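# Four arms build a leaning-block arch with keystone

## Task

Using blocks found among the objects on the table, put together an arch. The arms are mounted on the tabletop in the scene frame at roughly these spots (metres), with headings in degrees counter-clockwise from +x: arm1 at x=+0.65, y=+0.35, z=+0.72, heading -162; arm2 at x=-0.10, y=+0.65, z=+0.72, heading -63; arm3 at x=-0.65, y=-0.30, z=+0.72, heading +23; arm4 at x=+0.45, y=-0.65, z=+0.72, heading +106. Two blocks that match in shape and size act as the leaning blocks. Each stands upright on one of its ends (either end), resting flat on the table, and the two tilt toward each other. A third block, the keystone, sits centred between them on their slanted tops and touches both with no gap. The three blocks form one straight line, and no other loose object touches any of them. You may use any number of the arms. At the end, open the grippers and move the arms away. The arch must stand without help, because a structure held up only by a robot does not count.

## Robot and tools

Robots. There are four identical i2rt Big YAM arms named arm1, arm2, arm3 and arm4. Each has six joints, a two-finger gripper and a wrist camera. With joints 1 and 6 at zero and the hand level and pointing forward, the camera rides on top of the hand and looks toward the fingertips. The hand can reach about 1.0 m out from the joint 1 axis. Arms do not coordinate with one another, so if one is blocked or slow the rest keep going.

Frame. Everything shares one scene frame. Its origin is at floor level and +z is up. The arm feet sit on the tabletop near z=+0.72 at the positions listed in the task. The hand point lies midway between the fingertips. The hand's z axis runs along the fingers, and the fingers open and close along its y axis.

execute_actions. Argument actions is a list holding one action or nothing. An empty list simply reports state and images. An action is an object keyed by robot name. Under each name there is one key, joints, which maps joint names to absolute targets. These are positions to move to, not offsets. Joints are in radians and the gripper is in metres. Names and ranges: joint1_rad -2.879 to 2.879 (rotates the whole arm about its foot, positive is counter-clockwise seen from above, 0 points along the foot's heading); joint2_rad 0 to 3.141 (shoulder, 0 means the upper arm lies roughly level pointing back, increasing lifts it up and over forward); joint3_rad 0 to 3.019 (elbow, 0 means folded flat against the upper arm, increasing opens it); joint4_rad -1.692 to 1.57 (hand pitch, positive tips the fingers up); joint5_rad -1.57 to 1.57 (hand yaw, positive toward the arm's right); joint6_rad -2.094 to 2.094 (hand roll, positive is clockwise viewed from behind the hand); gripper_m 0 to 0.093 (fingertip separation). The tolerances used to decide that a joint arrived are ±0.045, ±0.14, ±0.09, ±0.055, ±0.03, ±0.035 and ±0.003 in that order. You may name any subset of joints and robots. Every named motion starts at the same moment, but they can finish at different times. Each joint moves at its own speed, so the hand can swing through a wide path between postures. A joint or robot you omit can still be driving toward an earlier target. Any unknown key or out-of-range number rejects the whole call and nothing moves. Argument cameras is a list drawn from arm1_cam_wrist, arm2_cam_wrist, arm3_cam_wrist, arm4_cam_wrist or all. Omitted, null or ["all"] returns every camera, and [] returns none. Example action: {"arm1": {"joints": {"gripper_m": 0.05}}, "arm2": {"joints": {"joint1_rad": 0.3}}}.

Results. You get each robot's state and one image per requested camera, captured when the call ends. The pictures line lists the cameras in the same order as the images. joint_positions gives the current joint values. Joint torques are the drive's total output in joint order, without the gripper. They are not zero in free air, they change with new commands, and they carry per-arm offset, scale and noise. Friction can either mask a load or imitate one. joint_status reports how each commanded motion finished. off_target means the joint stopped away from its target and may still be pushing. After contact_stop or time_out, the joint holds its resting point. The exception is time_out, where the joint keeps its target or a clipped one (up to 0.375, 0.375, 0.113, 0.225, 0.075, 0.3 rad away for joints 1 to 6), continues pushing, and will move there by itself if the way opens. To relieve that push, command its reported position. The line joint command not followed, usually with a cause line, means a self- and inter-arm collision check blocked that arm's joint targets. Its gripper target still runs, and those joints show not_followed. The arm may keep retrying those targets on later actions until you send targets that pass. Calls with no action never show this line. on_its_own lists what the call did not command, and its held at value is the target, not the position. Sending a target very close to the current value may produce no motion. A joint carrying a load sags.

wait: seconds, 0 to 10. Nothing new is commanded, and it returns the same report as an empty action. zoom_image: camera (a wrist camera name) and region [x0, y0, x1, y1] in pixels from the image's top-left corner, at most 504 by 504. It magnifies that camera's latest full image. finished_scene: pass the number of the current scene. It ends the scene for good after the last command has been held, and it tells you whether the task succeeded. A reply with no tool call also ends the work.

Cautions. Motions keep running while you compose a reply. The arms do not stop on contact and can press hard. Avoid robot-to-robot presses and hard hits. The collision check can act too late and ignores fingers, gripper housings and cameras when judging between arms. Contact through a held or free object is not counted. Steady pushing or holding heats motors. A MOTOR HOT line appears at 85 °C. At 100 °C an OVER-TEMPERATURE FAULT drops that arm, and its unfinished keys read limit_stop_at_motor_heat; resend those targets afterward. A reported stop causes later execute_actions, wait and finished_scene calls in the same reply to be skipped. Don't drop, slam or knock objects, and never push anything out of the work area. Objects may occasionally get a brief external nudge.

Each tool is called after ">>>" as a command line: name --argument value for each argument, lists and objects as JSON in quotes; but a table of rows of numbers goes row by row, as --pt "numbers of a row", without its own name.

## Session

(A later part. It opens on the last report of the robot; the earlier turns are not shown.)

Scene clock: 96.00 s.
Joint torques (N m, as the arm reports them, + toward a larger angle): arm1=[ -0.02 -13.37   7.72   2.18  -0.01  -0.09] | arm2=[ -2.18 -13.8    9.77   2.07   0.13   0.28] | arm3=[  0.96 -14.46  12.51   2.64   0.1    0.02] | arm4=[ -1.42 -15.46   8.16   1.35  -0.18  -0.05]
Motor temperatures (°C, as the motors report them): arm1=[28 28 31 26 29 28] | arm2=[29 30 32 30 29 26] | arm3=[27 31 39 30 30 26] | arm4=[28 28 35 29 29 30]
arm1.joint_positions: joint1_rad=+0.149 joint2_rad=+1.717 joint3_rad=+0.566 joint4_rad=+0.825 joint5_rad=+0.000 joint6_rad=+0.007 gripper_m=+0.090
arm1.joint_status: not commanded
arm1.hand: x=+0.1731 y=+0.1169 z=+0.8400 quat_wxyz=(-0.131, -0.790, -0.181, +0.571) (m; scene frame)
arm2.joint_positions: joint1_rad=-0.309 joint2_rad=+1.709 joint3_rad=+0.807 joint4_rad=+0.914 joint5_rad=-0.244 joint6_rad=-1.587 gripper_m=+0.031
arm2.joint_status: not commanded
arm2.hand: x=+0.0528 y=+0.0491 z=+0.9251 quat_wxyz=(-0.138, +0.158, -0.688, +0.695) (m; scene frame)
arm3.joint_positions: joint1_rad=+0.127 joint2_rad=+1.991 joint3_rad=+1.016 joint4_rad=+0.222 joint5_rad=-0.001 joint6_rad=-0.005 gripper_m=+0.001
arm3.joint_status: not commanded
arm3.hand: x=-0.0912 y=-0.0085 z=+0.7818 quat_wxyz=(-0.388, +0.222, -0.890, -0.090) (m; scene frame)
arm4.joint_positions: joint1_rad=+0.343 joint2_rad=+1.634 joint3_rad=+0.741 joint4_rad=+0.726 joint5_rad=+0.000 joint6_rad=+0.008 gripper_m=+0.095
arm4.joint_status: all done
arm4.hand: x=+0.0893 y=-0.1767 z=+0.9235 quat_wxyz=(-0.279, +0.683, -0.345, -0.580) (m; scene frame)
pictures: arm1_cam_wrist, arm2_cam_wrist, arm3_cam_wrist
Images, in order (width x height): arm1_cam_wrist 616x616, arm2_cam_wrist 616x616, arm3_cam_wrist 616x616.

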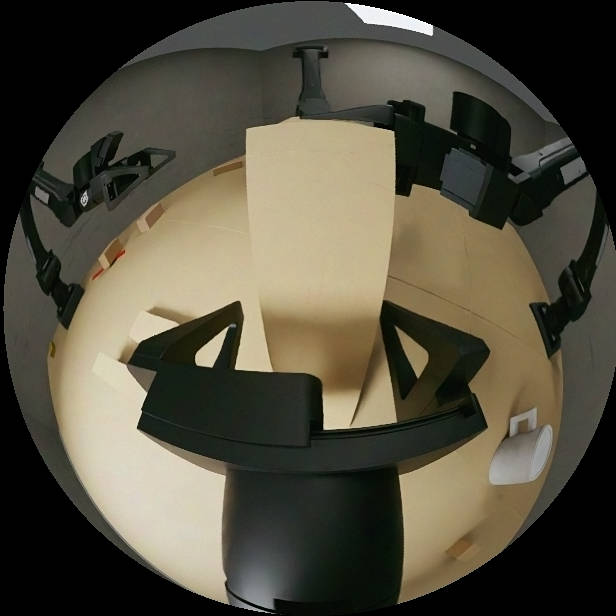

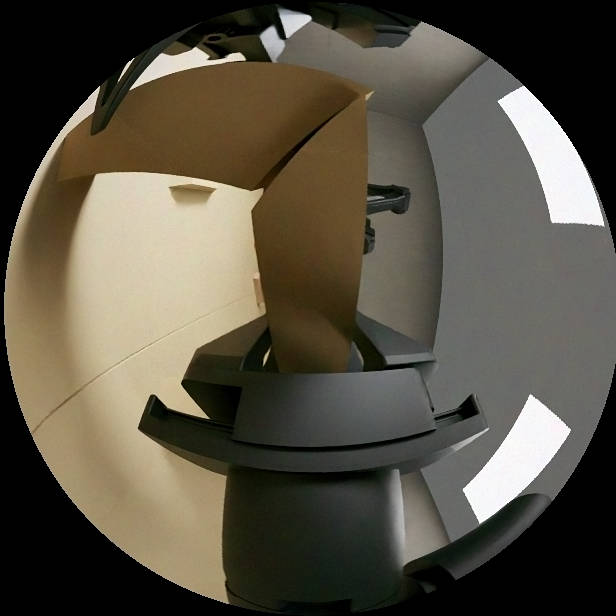

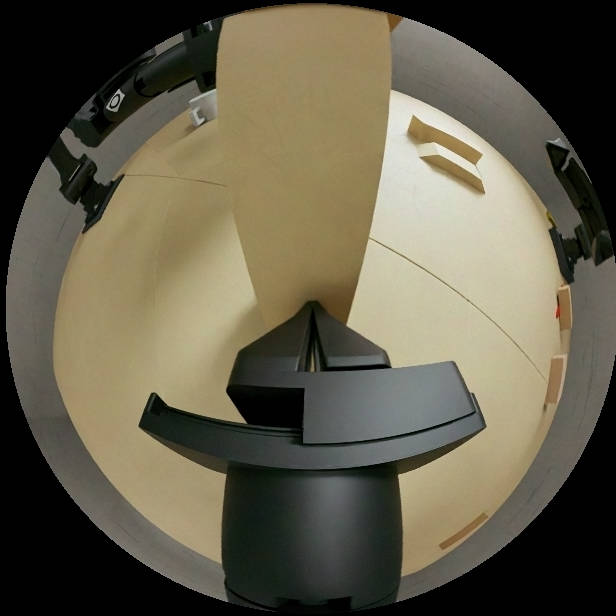

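>>> execute_actions --actions '[]'

Scene clock: 96.67 s.
Joint torques (N m, as the arm reports them, + toward a larger angle): arm1=[ -0.11 -13.33   7.71   2.15   0.    -0.09] | arm2=[ -2.43 -13.75   9.78   2.09   0.13   0.28] | arm3=[  1.14 -14.28  12.49   2.61   0.07   0.07] | arm4=[ -1.43 -15.44   8.15   1.24  -0.19   0.  ]
Motor temperatures (°C, as the motors report them): arm1=[28 28 31 26 29 28] | arm2=[29 30 32 30 29 26] | arm3=[27 31 39 30 30 26] | arm4=[28 28 35 29 29 30]
arm1.joint_positions: joint1_rad=+0.149 joint2_rad=+1.717 joint3_rad=+0.566 joint4_rad=+0.825 joint5_rad=+0.000 joint6_rad=+0.007 gripper_m=+0.090
arm1.joint_status: not commanded
arm1.hand: x=+0.1731 y=+0.1169 z=+0.8400 quat_wxyz=(-0.131, -0.790, -0.181, +0.571) (m; scene frame)
arm2.joint_positions: joint1_rad=-0.309 joint2_rad=+1.709 joint3_rad=+0.807 joint4_rad=+0.914 joint5_rad=-0.244 joint6_rad=-1.587 gripper_m=+0.031
arm2.joint_status: not commanded
arm2.hand: x=+0.0528 y=+0.0491 z=+0.9251 quat_wxyz=(-0.138, +0.158, -0.688, +0.695) (m; scene frame)
arm3.joint_positions: joint1_rad=+0.127 joint2_rad=+1.991 joint3_rad=+1.016 joint4_rad=+0.222 joint5_rad=-0.001 joint6_rad=-0.005 gripper_m=+0.001
arm3.joint_status: not commanded
arm3.hand: x=-0.0912 y=-0.0085 z=+0.7818 quat_wxyz=(-0.388, +0.222, -0.890, -0.090) (m; scene frame)
arm4.joint_positions: joint1_rad=+0.343 joint2_rad=+1.634 joint3_rad=+0.741 joint4_rad=+0.726 joint5_rad=+0.000 joint6_rad=+0.008 gripper_m=+0.095
arm4.joint_status: all done
arm4.hand: x=+0.0893 y=-0.1767 z=+0.9235 quat_wxyz=(-0.279, +0.683, -0.345, -0.580) (m; scene frame)
pictures: arm1_cam_wrist, arm2_cam_wrist, arm3_cam_wrist, arm4_cam_wrist
Images, in order (width x height): arm1_cam_wrist 616x616, arm2_cam_wrist 616x616, arm3_cam_wrist 616x616, arm4_cam_wrist 616x616.

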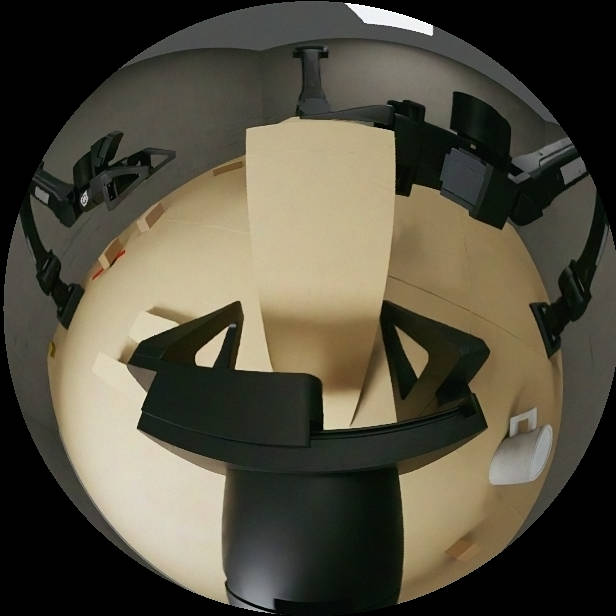

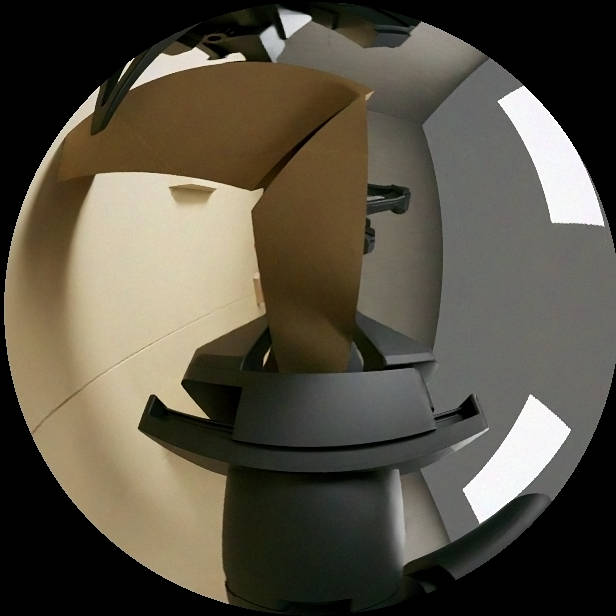

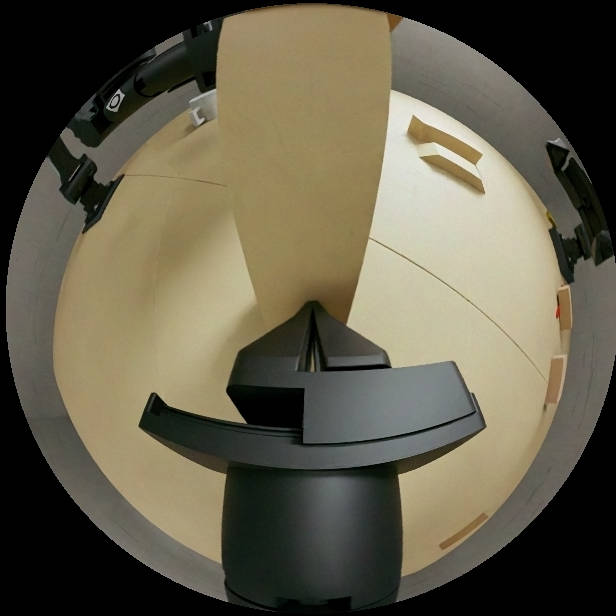

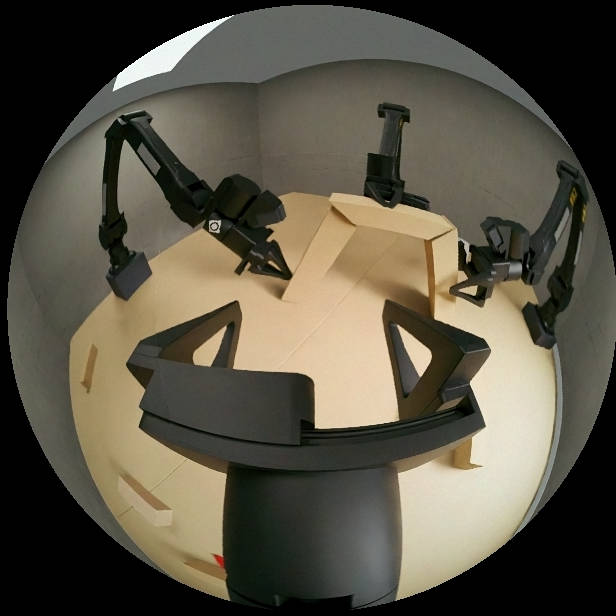

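>>> zoom_image --camera "arm4_cam_wrist" --region '[260, 170, 500, 330]'

>>> zoom_image --camera "arm2_cam_wrist" --region '[40, 40, 440, 380]'

Region (260, 170, 500, 330) of arm4_cam_wrist's 616x616 image, scaled by 2.100, with more detail than that image has.

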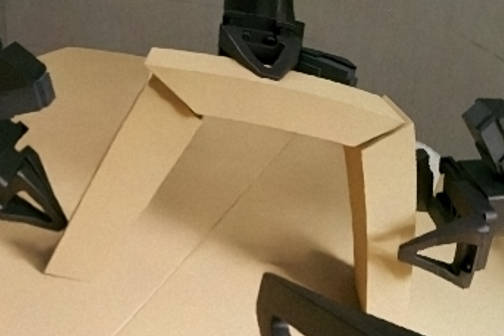

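Region (40, 40, 440, 380) of arm2_cam_wrist's 616x616 image, scaled by 1.260, with more detail than that image has; it fills the top 428 rows of this view, and the rest is white.

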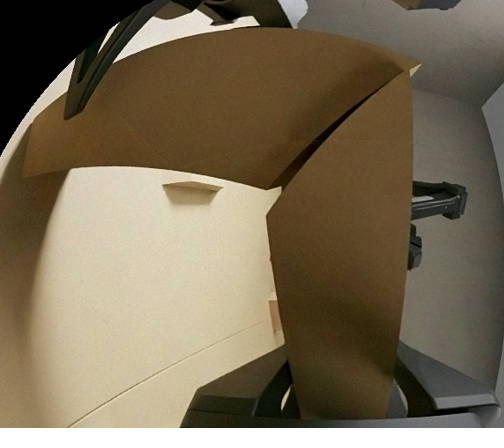

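>>> execute_actions --actions '[{"arm3":{"joints":{"joint3_rad":0.98,"joint2_rad":1.96}},"arm2":{"joints":{"joint6_rad":-1.53}}}]'

>>> zoom_image --camera "arm4_cam_wrist" --region '[260, 170, 500, 330]'

>>> zoom_image --camera "arm2_cam_wrist" --region '[40, 40, 440, 380]'

Scene clock: 103.67 s.
Joint torques (N m, as the arm reports them, + toward a larger angle): arm1=[ -0.04 -13.35   7.69   2.16   0.    -0.09] | arm2=[ -2.29 -13.91   9.68   2.1    0.13   0.63] | arm3=[  0.78 -17.43   5.66   2.73   0.09   0.02] | arm4=[ -1.35 -15.61   8.15   1.38  -0.18  -0.04]
Motor temperatures (°C, as the motors report them): arm1=[28 28 31 26 29 28] | arm2=[29 30 32 30 29 26] | arm3=[27 31 39 30 30 26] | arm4=[28 28 35 29 29 30]
arm1.joint_positions: joint1_rad=+0.149 joint2_rad=+1.717 joint3_rad=+0.566 joint4_rad=+0.825 joint5_rad=+0.000 joint6_rad=+0.007 gripper_m=+0.090
arm1.joint_status: not commanded
arm1.hand: x=+0.1731 y=+0.1169 z=+0.8400 quat_wxyz=(-0.131, -0.790, -0.181, +0.571) (m; scene frame)
arm2.joint_positions: joint1_rad=-0.309 joint2_rad=+1.709 joint3_rad=+0.809 joint4_rad=+0.914 joint5_rad=-0.244 joint6_rad=-1.579 gripper_m=+0.031
arm2.joint_status: joint6_rad time_out (moved +0.008 of +0.057)
arm2.on_its_own: joint6_rad reads -1.579 and still pushes toward -1.530 since a time_out
arm2.hand: x=+0.0528 y=+0.0488 z=+0.9257 quat_wxyz=(-0.141, +0.155, -0.688, +0.694) (m; scene frame)
arm3.joint_positions: joint1_rad=+0.127 joint2_rad=+1.985 joint3_rad=+0.985 joint4_rad=+0.224 joint5_rad=-0.001 joint6_rad=-0.005 gripper_m=+0.001
arm3.joint_status: all done
arm3.hand: x=-0.1032 y=-0.0149 z=+0.7740 quat_wxyz=(-0.378, +0.223, -0.894, -0.087) (m; scene frame)
arm4.joint_positions: joint1_rad=+0.343 joint2_rad=+1.634 joint3_rad=+0.741 joint4_rad=+0.726 joint5_rad=+0.000 joint6_rad=+0.008 gripper_m=+0.095
arm4.joint_status: not commanded
arm4.hand: x=+0.0893 y=-0.1767 z=+0.9235 quat_wxyz=(-0.279, +0.683, -0.345, -0.580) (m; scene frame)
pictures: arm1_cam_wrist, arm2_cam_wrist, arm3_cam_wrist, arm4_cam_wrist
Images, in order (width x height): arm1_cam_wrist 616x616, arm2_cam_wrist 616x616, arm3_cam_wrist 616x616, arm4_cam_wrist 616x616.

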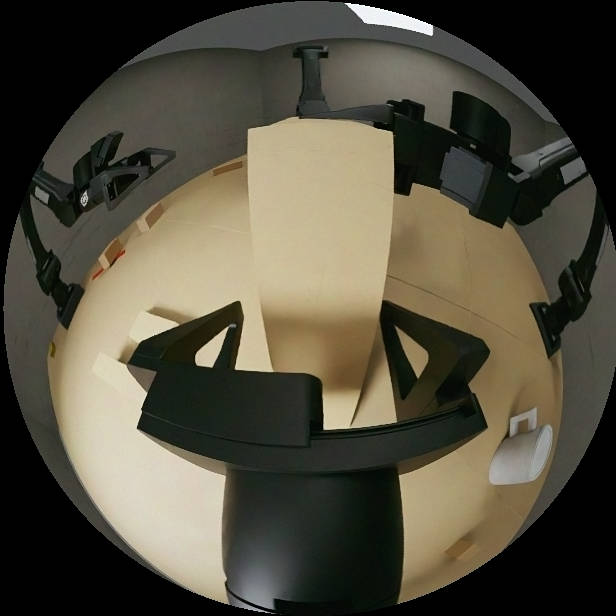

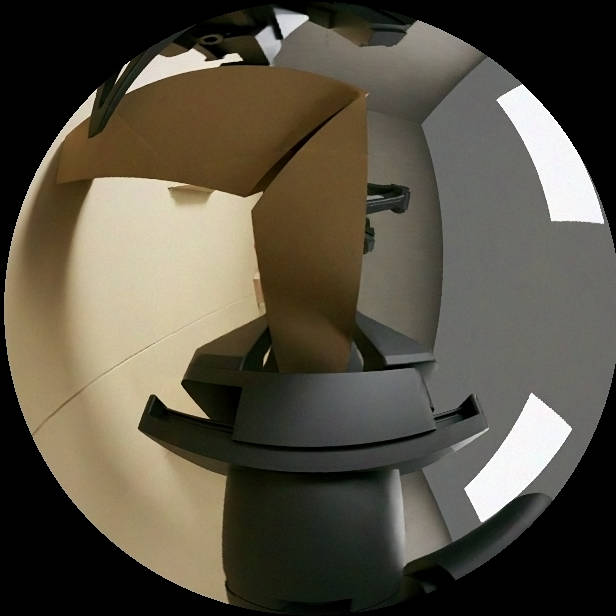

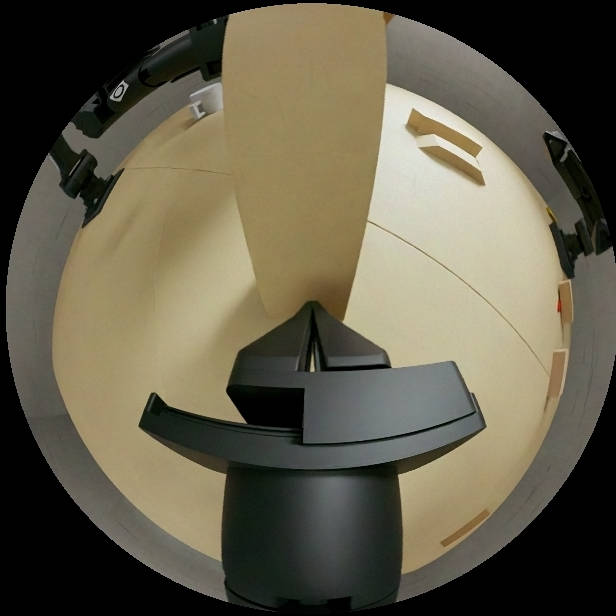

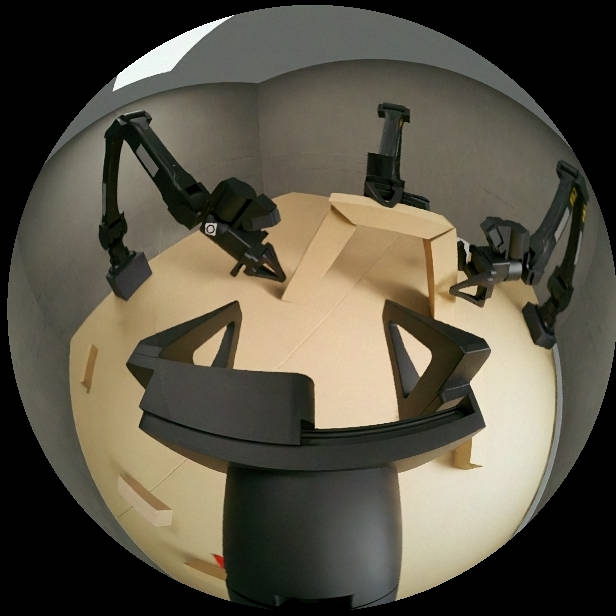

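Region (260, 170, 500, 330) of arm4_cam_wrist's 616x616 image, scaled by 2.100, with more detail than that image has.

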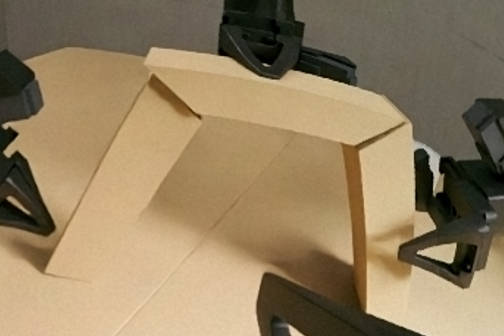

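Region (40, 40, 440, 380) of arm2_cam_wrist's 616x616 image, scaled by 1.260, with more detail than that image has; it fills the top 428 rows of this view, and the rest is white.

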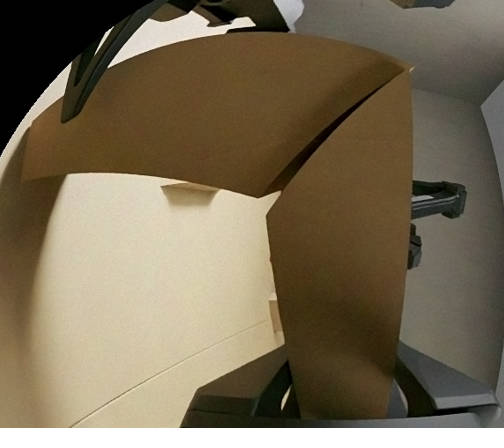

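>>> execute_actions --actions '[{"arm2":{"joints":{"joint2_rad":1.675,"joint6_rad":-1.56}}}]' --cameras '[]'

>>> execute_actions --actions '[{"arm2":{"joints":{"joint3_rad":0.78}}}]' --cameras '["arm2_cam_wrist","arm4_cam_wrist","arm3_cam_wrist"]'

>>> zoom_image --camera "arm2_cam_wrist" --region '[40, 40, 440, 380]'

>>> zoom_image --camera "arm4_cam_wrist" --region '[260, 170, 500, 330]'

Scene clock: 104.80 s.
Joint torques (N m, as the arm reports them, + toward a larger angle): arm1=[ -0.13 -13.41   7.74   2.15  -0.01  -0.09] | arm2=[ -2.15 -18.33   9.73   2.07   0.08   0.24] | arm3=[  0.14 -17.54   5.78   2.55   0.13   0.06] | arm4=[ -1.04 -15.76   8.1    1.37  -0.18  -0.02]
Motor temperatures (°C, as the motors report them): arm1=[28 28 31 26 29 28] | arm2=[29 30 32 30 29 26] | arm3=[27 31 39 30 30 26] | arm4=[28 29 35 29 29 30]
arm1.joint_positions: joint1_rad=+0.149 joint2_rad=+1.717 joint3_rad=+0.566 joint4_rad=+0.825 joint5_rad=+0.000 joint6_rad=+0.007 gripper_m=+0.090
arm1.joint_status: not commanded
arm1.hand: x=+0.1731 y=+0.1169 z=+0.8400 quat_wxyz=(-0.131, -0.790, -0.181, +0.571) (m; scene frame)
arm2.joint_positions: joint1_rad=-0.309 joint2_rad=+1.705 joint3_rad=+0.809 joint4_rad=+0.914 joint5_rad=-0.243 joint6_rad=-1.575 gripper_m=+0.031
arm2.joint_status: all done
arm2.hand: x=+0.0526 y=+0.0490 z=+0.9279 quat_wxyz=(-0.142, +0.154, -0.687, +0.696) (m; scene frame)
arm3.joint_positions: joint1_rad=+0.127 joint2_rad=+1.985 joint3_rad=+0.985 joint4_rad=+0.224 joint5_rad=-0.001 joint6_rad=-0.005 gripper_m=+0.001
arm3.joint_status: not commanded
arm3.hand: x=-0.1032 y=-0.0149 z=+0.7740 quat_wxyz=(-0.378, +0.223, -0.894, -0.087) (m; scene frame)
arm4.joint_positions: joint1_rad=+0.343 joint2_rad=+1.634 joint3_rad=+0.741 joint4_rad=+0.726 joint5_rad=+0.000 joint6_rad=+0.008 gripper_m=+0.095
arm4.joint_status: not commanded
arm4.hand: x=+0.0893 y=-0.1767 z=+0.9235 quat_wxyz=(-0.279, +0.683, -0.345, -0.580) (m; scene frame)
pictures: none
No camera images: the call's "cameras" was empty. Leave "cameras" out to get every camera's image.

Scene clock: 105.43 s.
Joint torques (N m, as the arm reports them, + toward a larger angle): arm1=[ -0.1  -13.32   7.71   2.17   0.    -0.08] | arm2=[ -2.1  -16.77   7.06   2.11   0.06   0.22] | arm3=[  0.68 -17.51   5.54   2.42   0.11   0.02] | arm4=[ -0.83 -15.28   8.18   1.32  -0.18  -0.03]
Motor temperatures (°C, as the motors report them): arm1=[28 28 31 26 29 28] | arm2=[29 30 32 30 29 26] | arm3=[27 31 39 30 30 26] | arm4=[28 29 35 29 29 30]
arm1.joint_positions: joint1_rad=+0.149 joint2_rad=+1.717 joint3_rad=+0.566 joint4_rad=+0.825 joint5_rad=+0.000 joint6_rad=+0.007 gripper_m=+0.090
arm1.joint_status: not commanded
arm1.hand: x=+0.1731 y=+0.1169 z=+0.8400 quat_wxyz=(-0.131, -0.790, -0.181, +0.571) (m; scene frame)
arm2.joint_positions: joint1_rad=-0.309 joint2_rad=+1.691 joint3_rad=+0.788 joint4_rad=+0.914 joint5_rad=-0.243 joint6_rad=-1.573 gripper_m=+0.031
arm2.joint_status: all done
arm2.hand: x=+0.0513 y=+0.0560 z=+0.9263 quat_wxyz=(-0.143, +0.153, -0.690, +0.693) (m; scene frame)
arm3.joint_positions: joint1_rad=+0.127 joint2_rad=+1.985 joint3_rad=+0.985 joint4_rad=+0.224 joint5_rad=-0.001 joint6_rad=-0.005 gripper_m=+0.001
arm3.joint_status: not commanded
arm3.hand: x=-0.1032 y=-0.0149 z=+0.7740 quat_wxyz=(-0.378, +0.223, -0.894, -0.087) (m; scene frame)
arm4.joint_positions: joint1_rad=+0.343 joint2_rad=+1.634 joint3_rad=+0.741 joint4_rad=+0.726 joint5_rad=+0.000 joint6_rad=+0.008 gripper_m=+0.095
arm4.joint_status: not commanded
arm4.hand: x=+0.0893 y=-0.1767 z=+0.9235 quat_wxyz=(-0.279, +0.683, -0.345, -0.580) (m; scene frame)
pictures: arm2_cam_wrist, arm3_cam_wrist, arm4_cam_wrist
Images, in order (width x height): arm2_cam_wrist 616x616, arm3_cam_wrist 616x616, arm4_cam_wrist 616x616.

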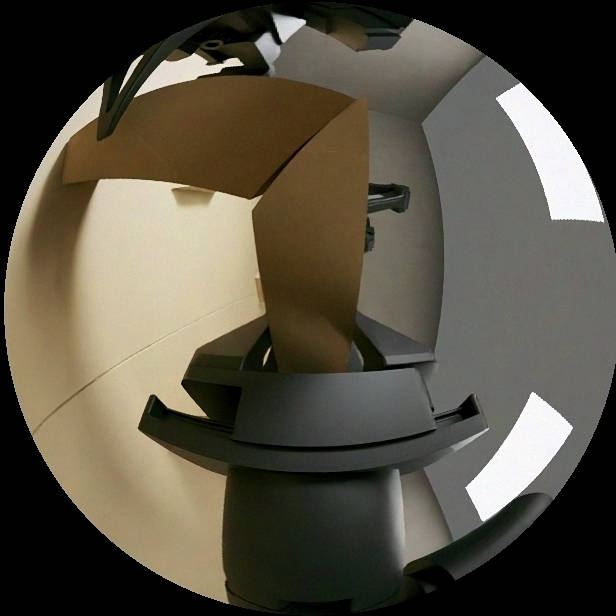

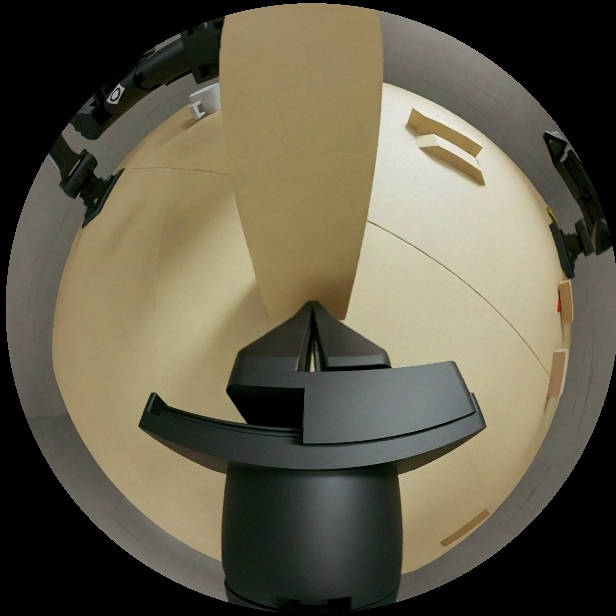

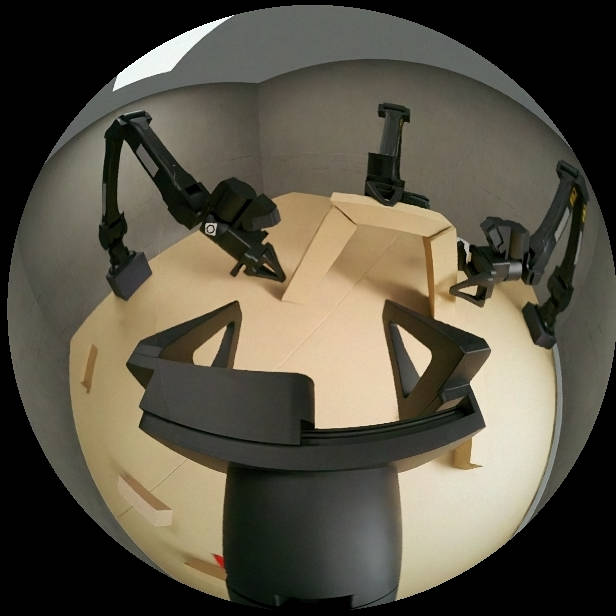

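Region (40, 40, 440, 380) of arm2_cam_wrist's 616x616 image, scaled by 1.260, with more detail than that image has; it fills the top 428 rows of this view, and the rest is white.

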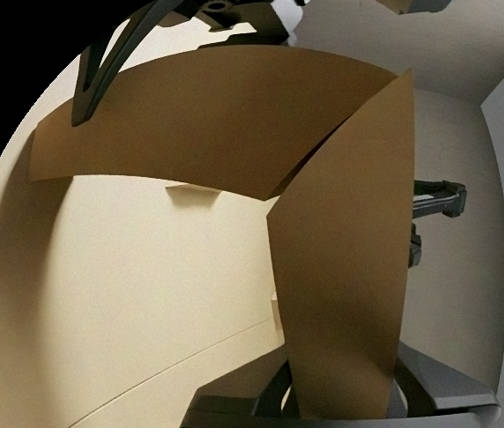

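Region (260, 170, 500, 330) of arm4_cam_wrist's 616x616 image, scaled by 2.100, with more detail than that image has.

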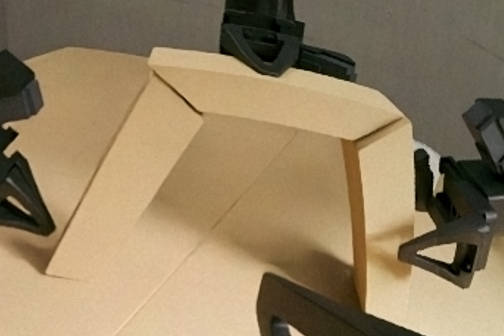

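>>> execute_actions --actions '[{"arm2":{"joints":{"gripper_m":0.075}}}]'

>>> zoom_image --camera "arm4_cam_wrist" --region '[260, 170, 500, 330]'

>>> zoom_image --camera "arm2_cam_wrist" --region '[40, 40, 440, 380]'

Scene clock: 106.20 s.
Joint torques (N m, as the arm reports them, + toward a larger angle): arm1=[  0.01 -13.34   7.72   2.18   0.    -0.09] | arm2=[ -2.34 -16.61   7.01   2.11   0.06   0.21] | arm3=[  0.92 -18.13   5.82   2.42   0.06   0.07] | arm4=[ -1.07 -15.01   8.1    1.36  -0.18  -0.05]
Motor temperatures (°C, as the motors report them): arm1=[28 28 31 26 29 28] | arm2=[29 30 32 30 29 26] | arm3=[27 31 39 30 30 26] | arm4=[28 29 35 29 29 30]
arm1.joint_positions: joint1_rad=+0.149 joint2_rad=+1.717 joint3_rad=+0.566 joint4_rad=+0.825 joint5_rad=+0.000 joint6_rad=+0.007 gripper_m=+0.090
arm1.joint_status: not commanded
arm1.hand: x=+0.1731 y=+0.1169 z=+0.8400 quat_wxyz=(-0.131, -0.790, -0.181, +0.571) (m; scene frame)
arm2.joint_positions: joint1_rad=-0.309 joint2_rad=+1.691 joint3_rad=+0.788 joint4_rad=+0.914 joint5_rad=-0.243 joint6_rad=-1.571 gripper_m=+0.075
arm2.joint_status: all done
arm2.hand: x=+0.0513 y=+0.0560 z=+0.9263 quat_wxyz=(-0.143, +0.152, -0.690, +0.693) (m; scene frame)
arm3.joint_positions: joint1_rad=+0.127 joint2_rad=+1.985 joint3_rad=+0.985 joint4_rad=+0.224 joint5_rad=-0.001 joint6_rad=-0.005 gripper_m=+0.001
arm3.joint_status: not commanded
arm3.hand: x=-0.1032 y=-0.0149 z=+0.7740 quat_wxyz=(-0.378, +0.223, -0.894, -0.087) (m; scene frame)
arm4.joint_positions: joint1_rad=+0.343 joint2_rad=+1.634 joint3_rad=+0.741 joint4_rad=+0.726 joint5_rad=+0.000 joint6_rad=+0.008 gripper_m=+0.095
arm4.joint_status: not commanded
arm4.hand: x=+0.0893 y=-0.1767 z=+0.9235 quat_wxyz=(-0.279, +0.683, -0.345, -0.580) (m; scene frame)
pictures: arm1_cam_wrist, arm2_cam_wrist, arm3_cam_wrist, arm4_cam_wrist
Images, in order (width x height): arm1_cam_wrist 616x616, arm2_cam_wrist 616x616, arm3_cam_wrist 616x616, arm4_cam_wrist 616x616.

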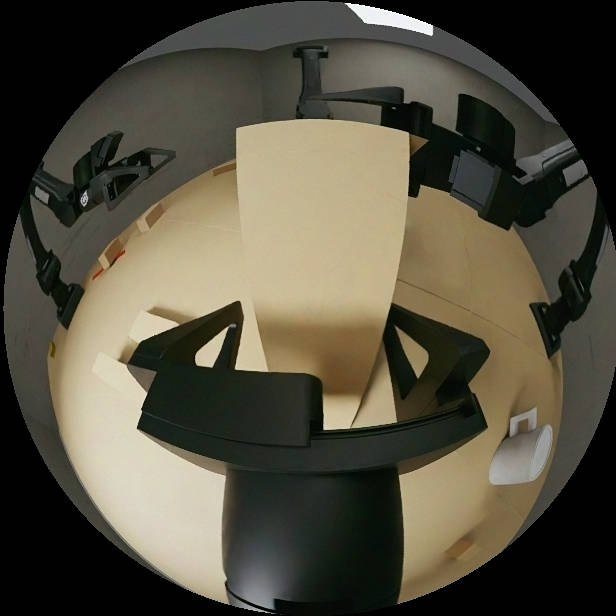

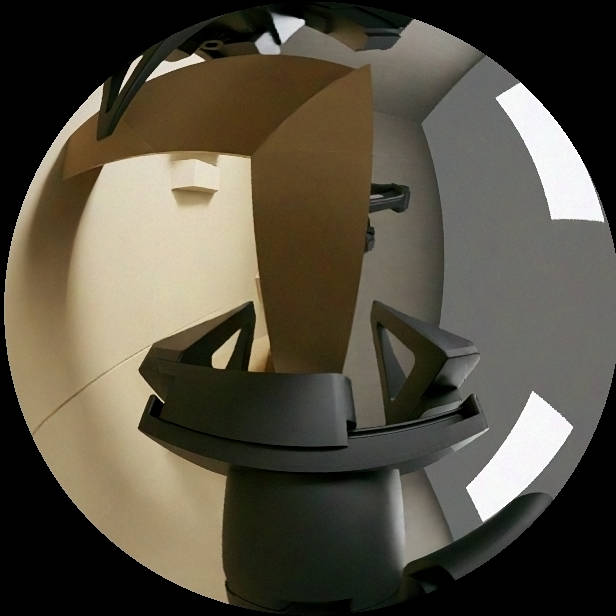

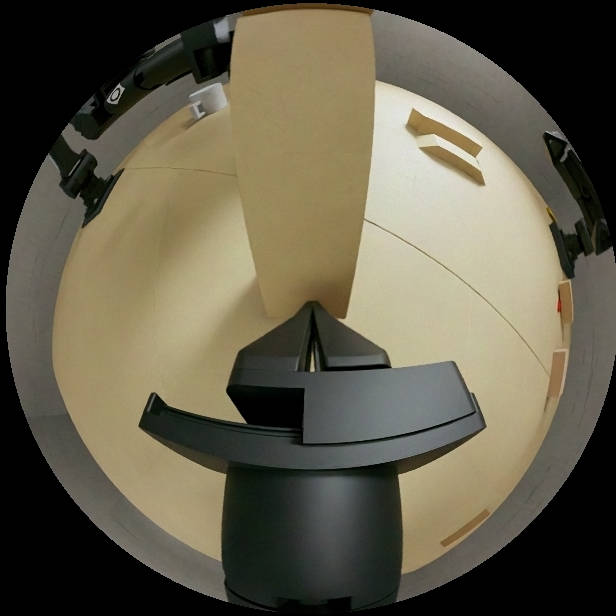

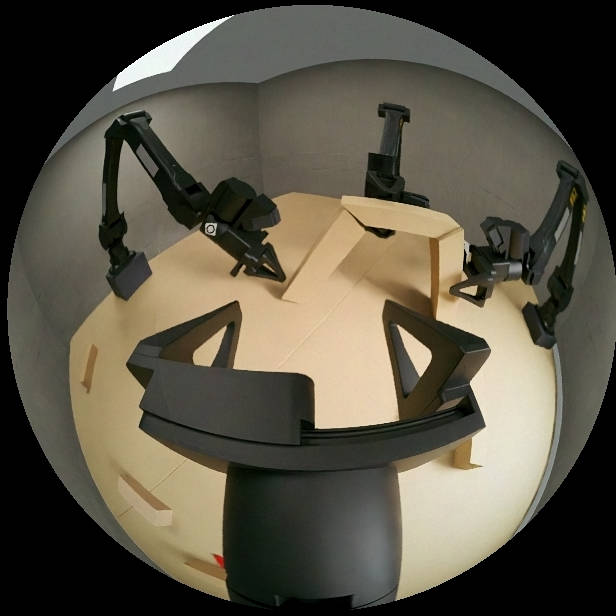

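Region (260, 170, 500, 330) of arm4_cam_wrist's 616x616 image, scaled by 2.100, with more detail than that image has.

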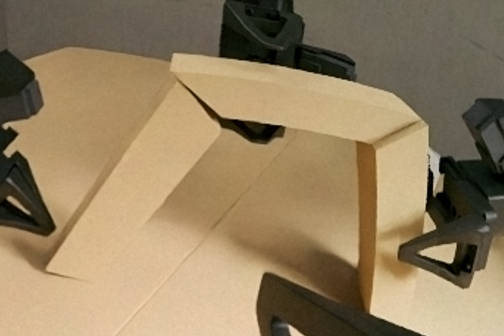

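Region (40, 40, 440, 380) of arm2_cam_wrist's 616x616 image, scaled by 1.260, with more detail than that image has; it fills the top 428 rows of this view, and the rest is white.

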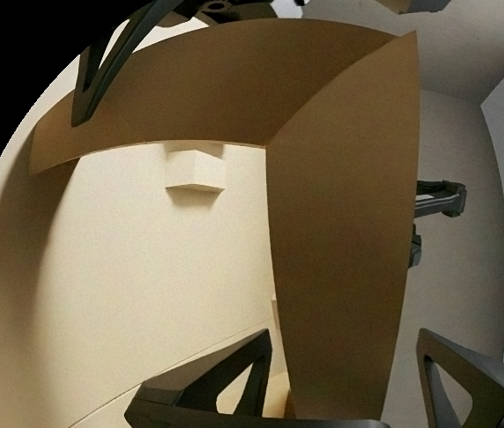

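>>> execute_actions --actions '[{"arm2":{"joints":{"gripper_m":0.025}}}]' --cameras '["arm4_cam_wrist"]'

>>> execute_actions --actions '[{"arm2":{"joints":{"joint1_rad":-0.36}}}]' --cameras '["arm4_cam_wrist","arm2_cam_wrist","arm3_cam_wrist"]'

>>> zoom_image --camera "arm4_cam_wrist" --region '[260, 170, 500, 330]'

Scene clock: 107.83 s.
Joint torques (N m, as the arm reports them, + toward a larger angle): arm1=[ -0.07 -13.28   7.71   2.17  -0.01  -0.08] | arm2=[ -2.22 -16.8    7.06   2.11   0.     0.2 ] | arm3=[  0.57 -17.62   5.62   2.61   0.07   0.07] | arm4=[ -1.3  -15.38   8.12   1.32  -0.17  -0.03]
Motor temperatures (°C, as the motors report them): arm1=[28 28 31 26 29 28] | arm2=[29 30 32 30 29 26] | arm3=[27 31 38 30 30 26] | arm4=[28 29 35 29 29 30]
arm1.joint_positions: joint1_rad=+0.149 joint2_rad=+1.717 joint3_rad=+0.566 joint4_rad=+0.825 joint5_rad=+0.000 joint6_rad=+0.007 gripper_m=+0.090
arm1.joint_status: not commanded
arm1.hand: x=+0.1731 y=+0.1169 z=+0.8400 quat_wxyz=(-0.131, -0.790, -0.181, +0.571) (m; scene frame)
arm2.joint_positions: joint1_rad=-0.309 joint2_rad=+1.691 joint3_rad=+0.786 joint4_rad=+0.914 joint5_rad=-0.242 joint6_rad=-1.569 gripper_m=+0.031
arm2.joint_status: gripper_m off_target (ended at +0.031, target +0.025)
arm2.hand: x=+0.0510 y=+0.0563 z=+0.9259 quat_wxyz=(-0.144, +0.151, -0.691, +0.692) (m; scene frame)
arm3.joint_positions: joint1_rad=+0.127 joint2_rad=+1.985 joint3_rad=+0.985 joint4_rad=+0.224 joint5_rad=-0.001 joint6_rad=-0.005 gripper_m=+0.001
arm3.joint_status: not commanded
arm3.hand: x=-0.1032 y=-0.0149 z=+0.7740 quat_wxyz=(-0.378, +0.223, -0.894, -0.087) (m; scene frame)
arm4.joint_positions: joint1_rad=+0.343 joint2_rad=+1.634 joint3_rad=+0.741 joint4_rad=+0.726 joint5_rad=+0.000 joint6_rad=+0.008 gripper_m=+0.095
arm4.joint_status: not commanded
arm4.hand: x=+0.0893 y=-0.1767 z=+0.9235 quat_wxyz=(-0.279, +0.683, -0.345, -0.580) (m; scene frame)
pictures: arm4_cam_wrist
Images, in order (width x height): arm4_cam_wrist 616x616.

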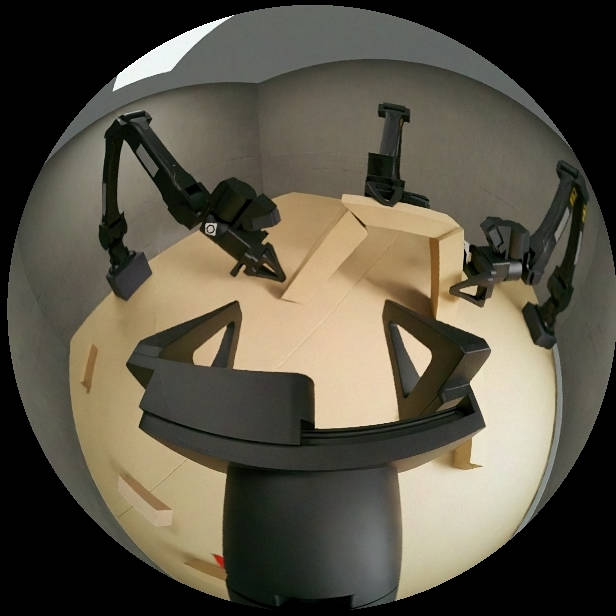

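Scene clock: 108.63 s.
Joint torques (N m, as the arm reports them, + toward a larger angle): arm1=[ -0.07 -13.34   7.68   2.14  -0.01  -0.08] | arm2=[ -1.88 -15.89   7.17   2.09   0.05   0.21] | arm3=[  0.31 -17.63   5.69   2.69   0.13   0.03] | arm4=[ -1.55 -15.31   8.35   1.33  -0.18  -0.04]
Motor temperatures (°C, as the motors report them): arm1=[28 28 31 26 29 28] | arm2=[29 30 32 30 29 26] | arm3=[27 31 38 30 30 26] | arm4=[28 29 35 29 29 30]
arm1.joint_positions: joint1_rad=+0.149 joint2_rad=+1.717 joint3_rad=+0.566 joint4_rad=+0.825 joint5_rad=+0.000 joint6_rad=+0.007 gripper_m=+0.090
arm1.joint_status: not commanded
arm1.hand: x=+0.1731 y=+0.1169 z=+0.8400 quat_wxyz=(-0.131, -0.790, -0.181, +0.571) (m; scene frame)
arm2.joint_positions: joint1_rad=-0.356 joint2_rad=+1.683 joint3_rad=+0.786 joint4_rad=+0.914 joint5_rad=-0.242 joint6_rad=-1.571 gripper_m=+0.031
arm2.joint_status: all done
arm2.hand: x=+0.0226 y=+0.0505 z=+0.9310 quat_wxyz=(-0.127, +0.136, -0.691, +0.699) (m; scene frame)
arm3.joint_positions: joint1_rad=+0.127 joint2_rad=+1.985 joint3_rad=+0.985 joint4_rad=+0.224 joint5_rad=-0.001 joint6_rad=-0.005 gripper_m=+0.001
arm3.joint_status: not commanded
arm3.hand: x=-0.1032 y=-0.0149 z=+0.7740 quat_wxyz=(-0.378, +0.223, -0.894, -0.087) (m; scene frame)
arm4.joint_positions: joint1_rad=+0.343 joint2_rad=+1.634 joint3_rad=+0.741 joint4_rad=+0.726 joint5_rad=+0.000 joint6_rad=+0.008 gripper_m=+0.095
arm4.joint_status: not commanded
arm4.hand: x=+0.0893 y=-0.1767 z=+0.9235 quat_wxyz=(-0.279, +0.683, -0.345, -0.580) (m; scene frame)
pictures: arm2_cam_wrist, arm3_cam_wrist, arm4_cam_wrist
Images, in order (width x height): arm2_cam_wrist 616x616, arm3_cam_wrist 616x616, arm4_cam_wrist 616x616.

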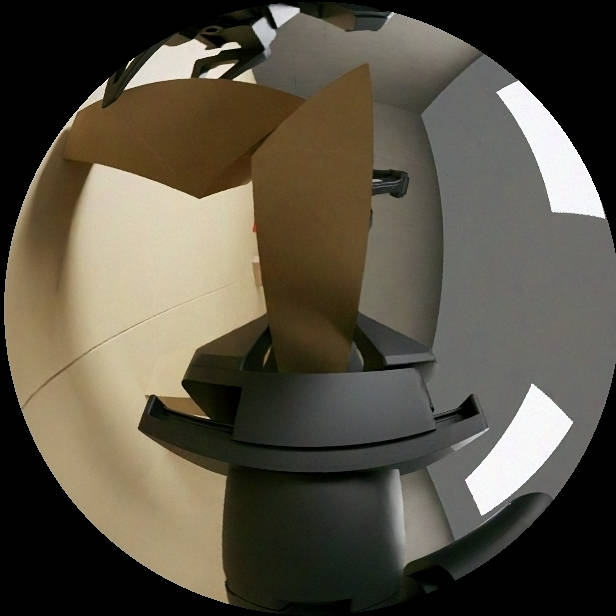

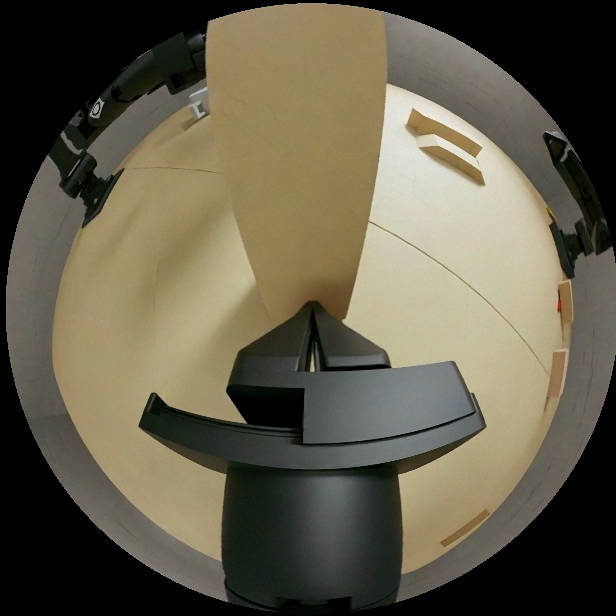

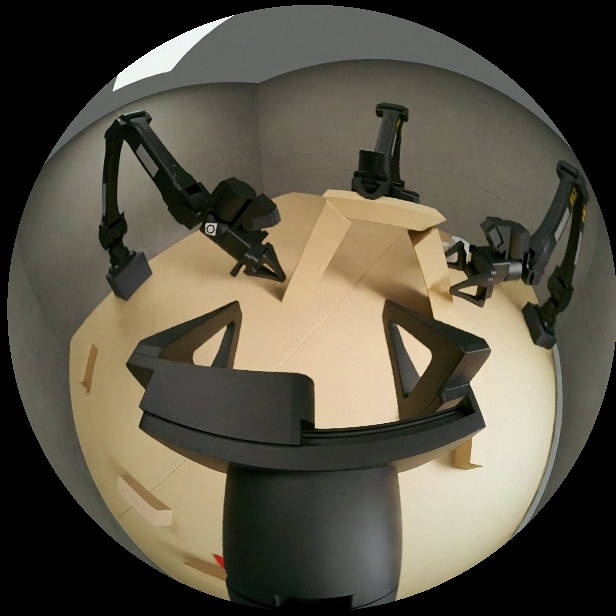

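Region (260, 170, 500, 330) of arm4_cam_wrist's 616x616 image, scaled by 2.100, with more detail than that image has.

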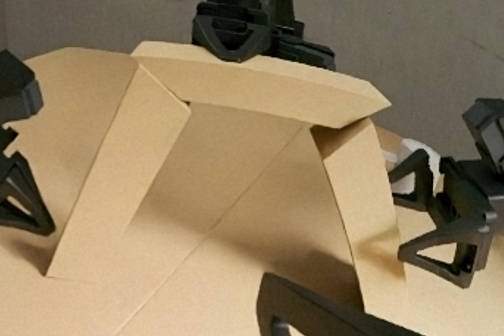

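>>> execute_actions --actions '[{"arm2":{"joints":{"joint1_rad":-0.34}}}]' --cameras '["arm4_cam_wrist","arm2_cam_wrist","arm1_cam_wrist"]'

>>> zoom_image --camera "arm4_cam_wrist" --region '[260, 170, 500, 330]'

Scene clock: 109.47 s.
Joint torques (N m, as the arm reports them, + toward a larger angle): arm1=[ -0.05 -13.31   7.73   2.18  -0.01  -0.08] | arm2=[ -0.29 -15.97   7.17   2.08   0.02   0.2 ] | arm3=[  0.45 -17.29   5.58   2.62   0.1    0.1 ] | arm4=[ -1.04 -15.53   8.12   1.36  -0.19  -0.02]
Motor temperatures (°C, as the motors report them): arm1=[28 28 31 26 29 28] | arm2=[29 30 32 30 29 26] | arm3=[27 31 38 30 30 26] | arm4=[28 29 34 29 29 30]
arm1.joint_positions: joint1_rad=+0.149 joint2_rad=+1.717 joint3_rad=+0.566 joint4_rad=+0.825 joint5_rad=+0.000 joint6_rad=+0.007 gripper_m=+0.090
arm1.joint_status: not commanded
arm1.hand: x=+0.1731 y=+0.1169 z=+0.8400 quat_wxyz=(-0.131, -0.790, -0.181, +0.571) (m; scene frame)
arm2.joint_positions: joint1_rad=-0.355 joint2_rad=+1.683 joint3_rad=+0.786 joint4_rad=+0.914 joint5_rad=-0.242 joint6_rad=-1.569 gripper_m=+0.031
arm2.joint_status: all done
arm2.hand: x=+0.0235 y=+0.0507 z=+0.9310 quat_wxyz=(-0.127, +0.136, -0.691, +0.699) (m; scene frame)
arm3.joint_positions: joint1_rad=+0.127 joint2_rad=+1.985 joint3_rad=+0.985 joint4_rad=+0.224 joint5_rad=-0.001 joint6_rad=-0.005 gripper_m=+0.001
arm3.joint_status: not commanded
arm3.hand: x=-0.1032 y=-0.0149 z=+0.7740 quat_wxyz=(-0.378, +0.223, -0.894, -0.087) (m; scene frame)
arm4.joint_positions: joint1_rad=+0.343 joint2_rad=+1.634 joint3_rad=+0.741 joint4_rad=+0.726 joint5_rad=+0.000 joint6_rad=+0.008 gripper_m=+0.095
arm4.joint_status: not commanded
arm4.hand: x=+0.0893 y=-0.1767 z=+0.9235 quat_wxyz=(-0.279, +0.683, -0.345, -0.580) (m; scene frame)
pictures: arm1_cam_wrist, arm2_cam_wrist, arm4_cam_wrist
Images, in order (width x height): arm1_cam_wrist 616x616, arm2_cam_wrist 616x616, arm4_cam_wrist 616x616.

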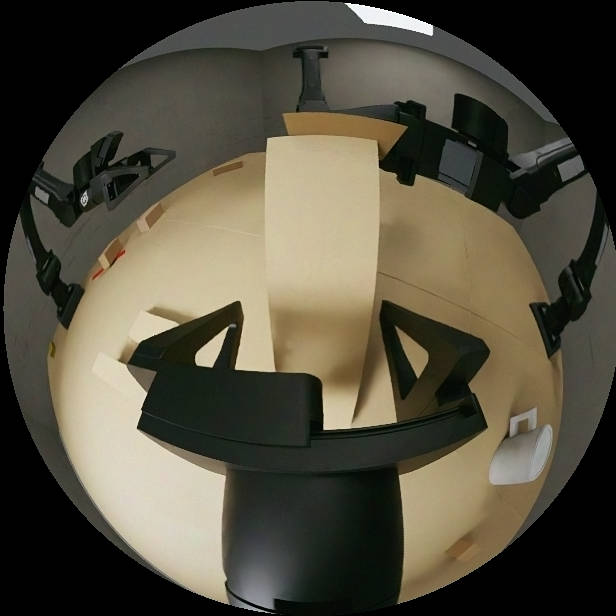

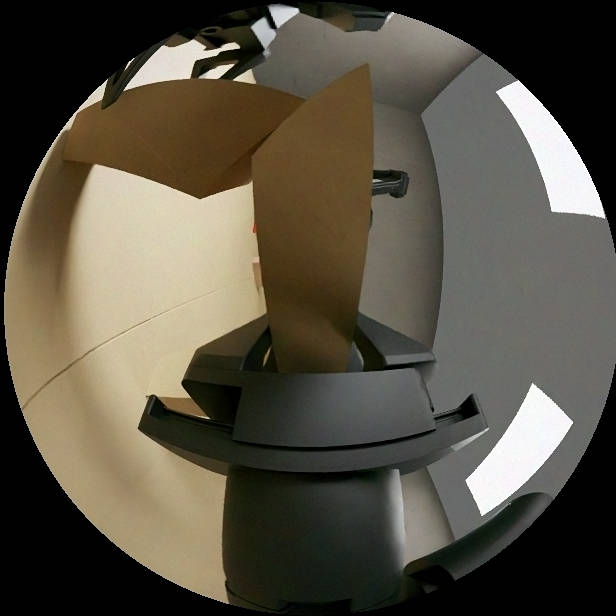

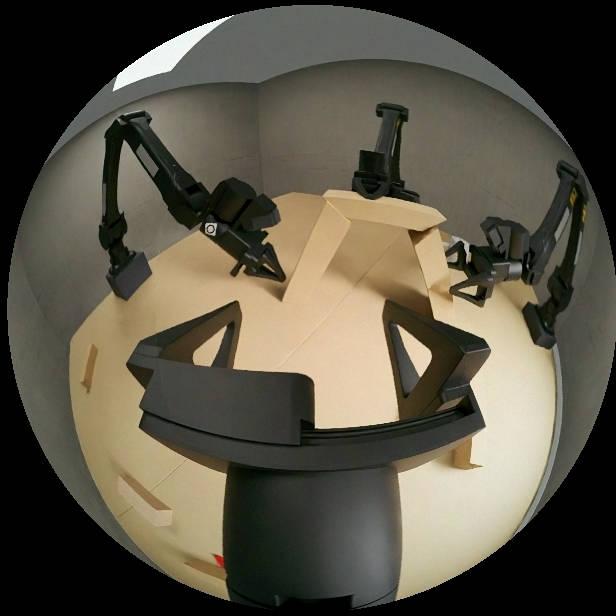

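Region (260, 170, 500, 330) of arm4_cam_wrist's 616x616 image, scaled by 2.100, with more detail than that image has.

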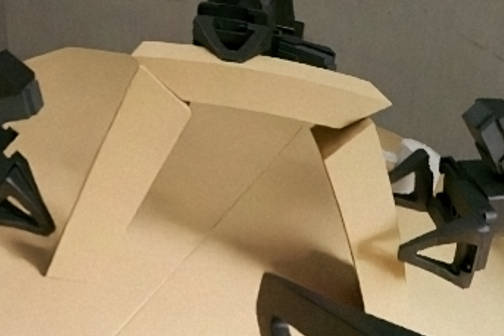

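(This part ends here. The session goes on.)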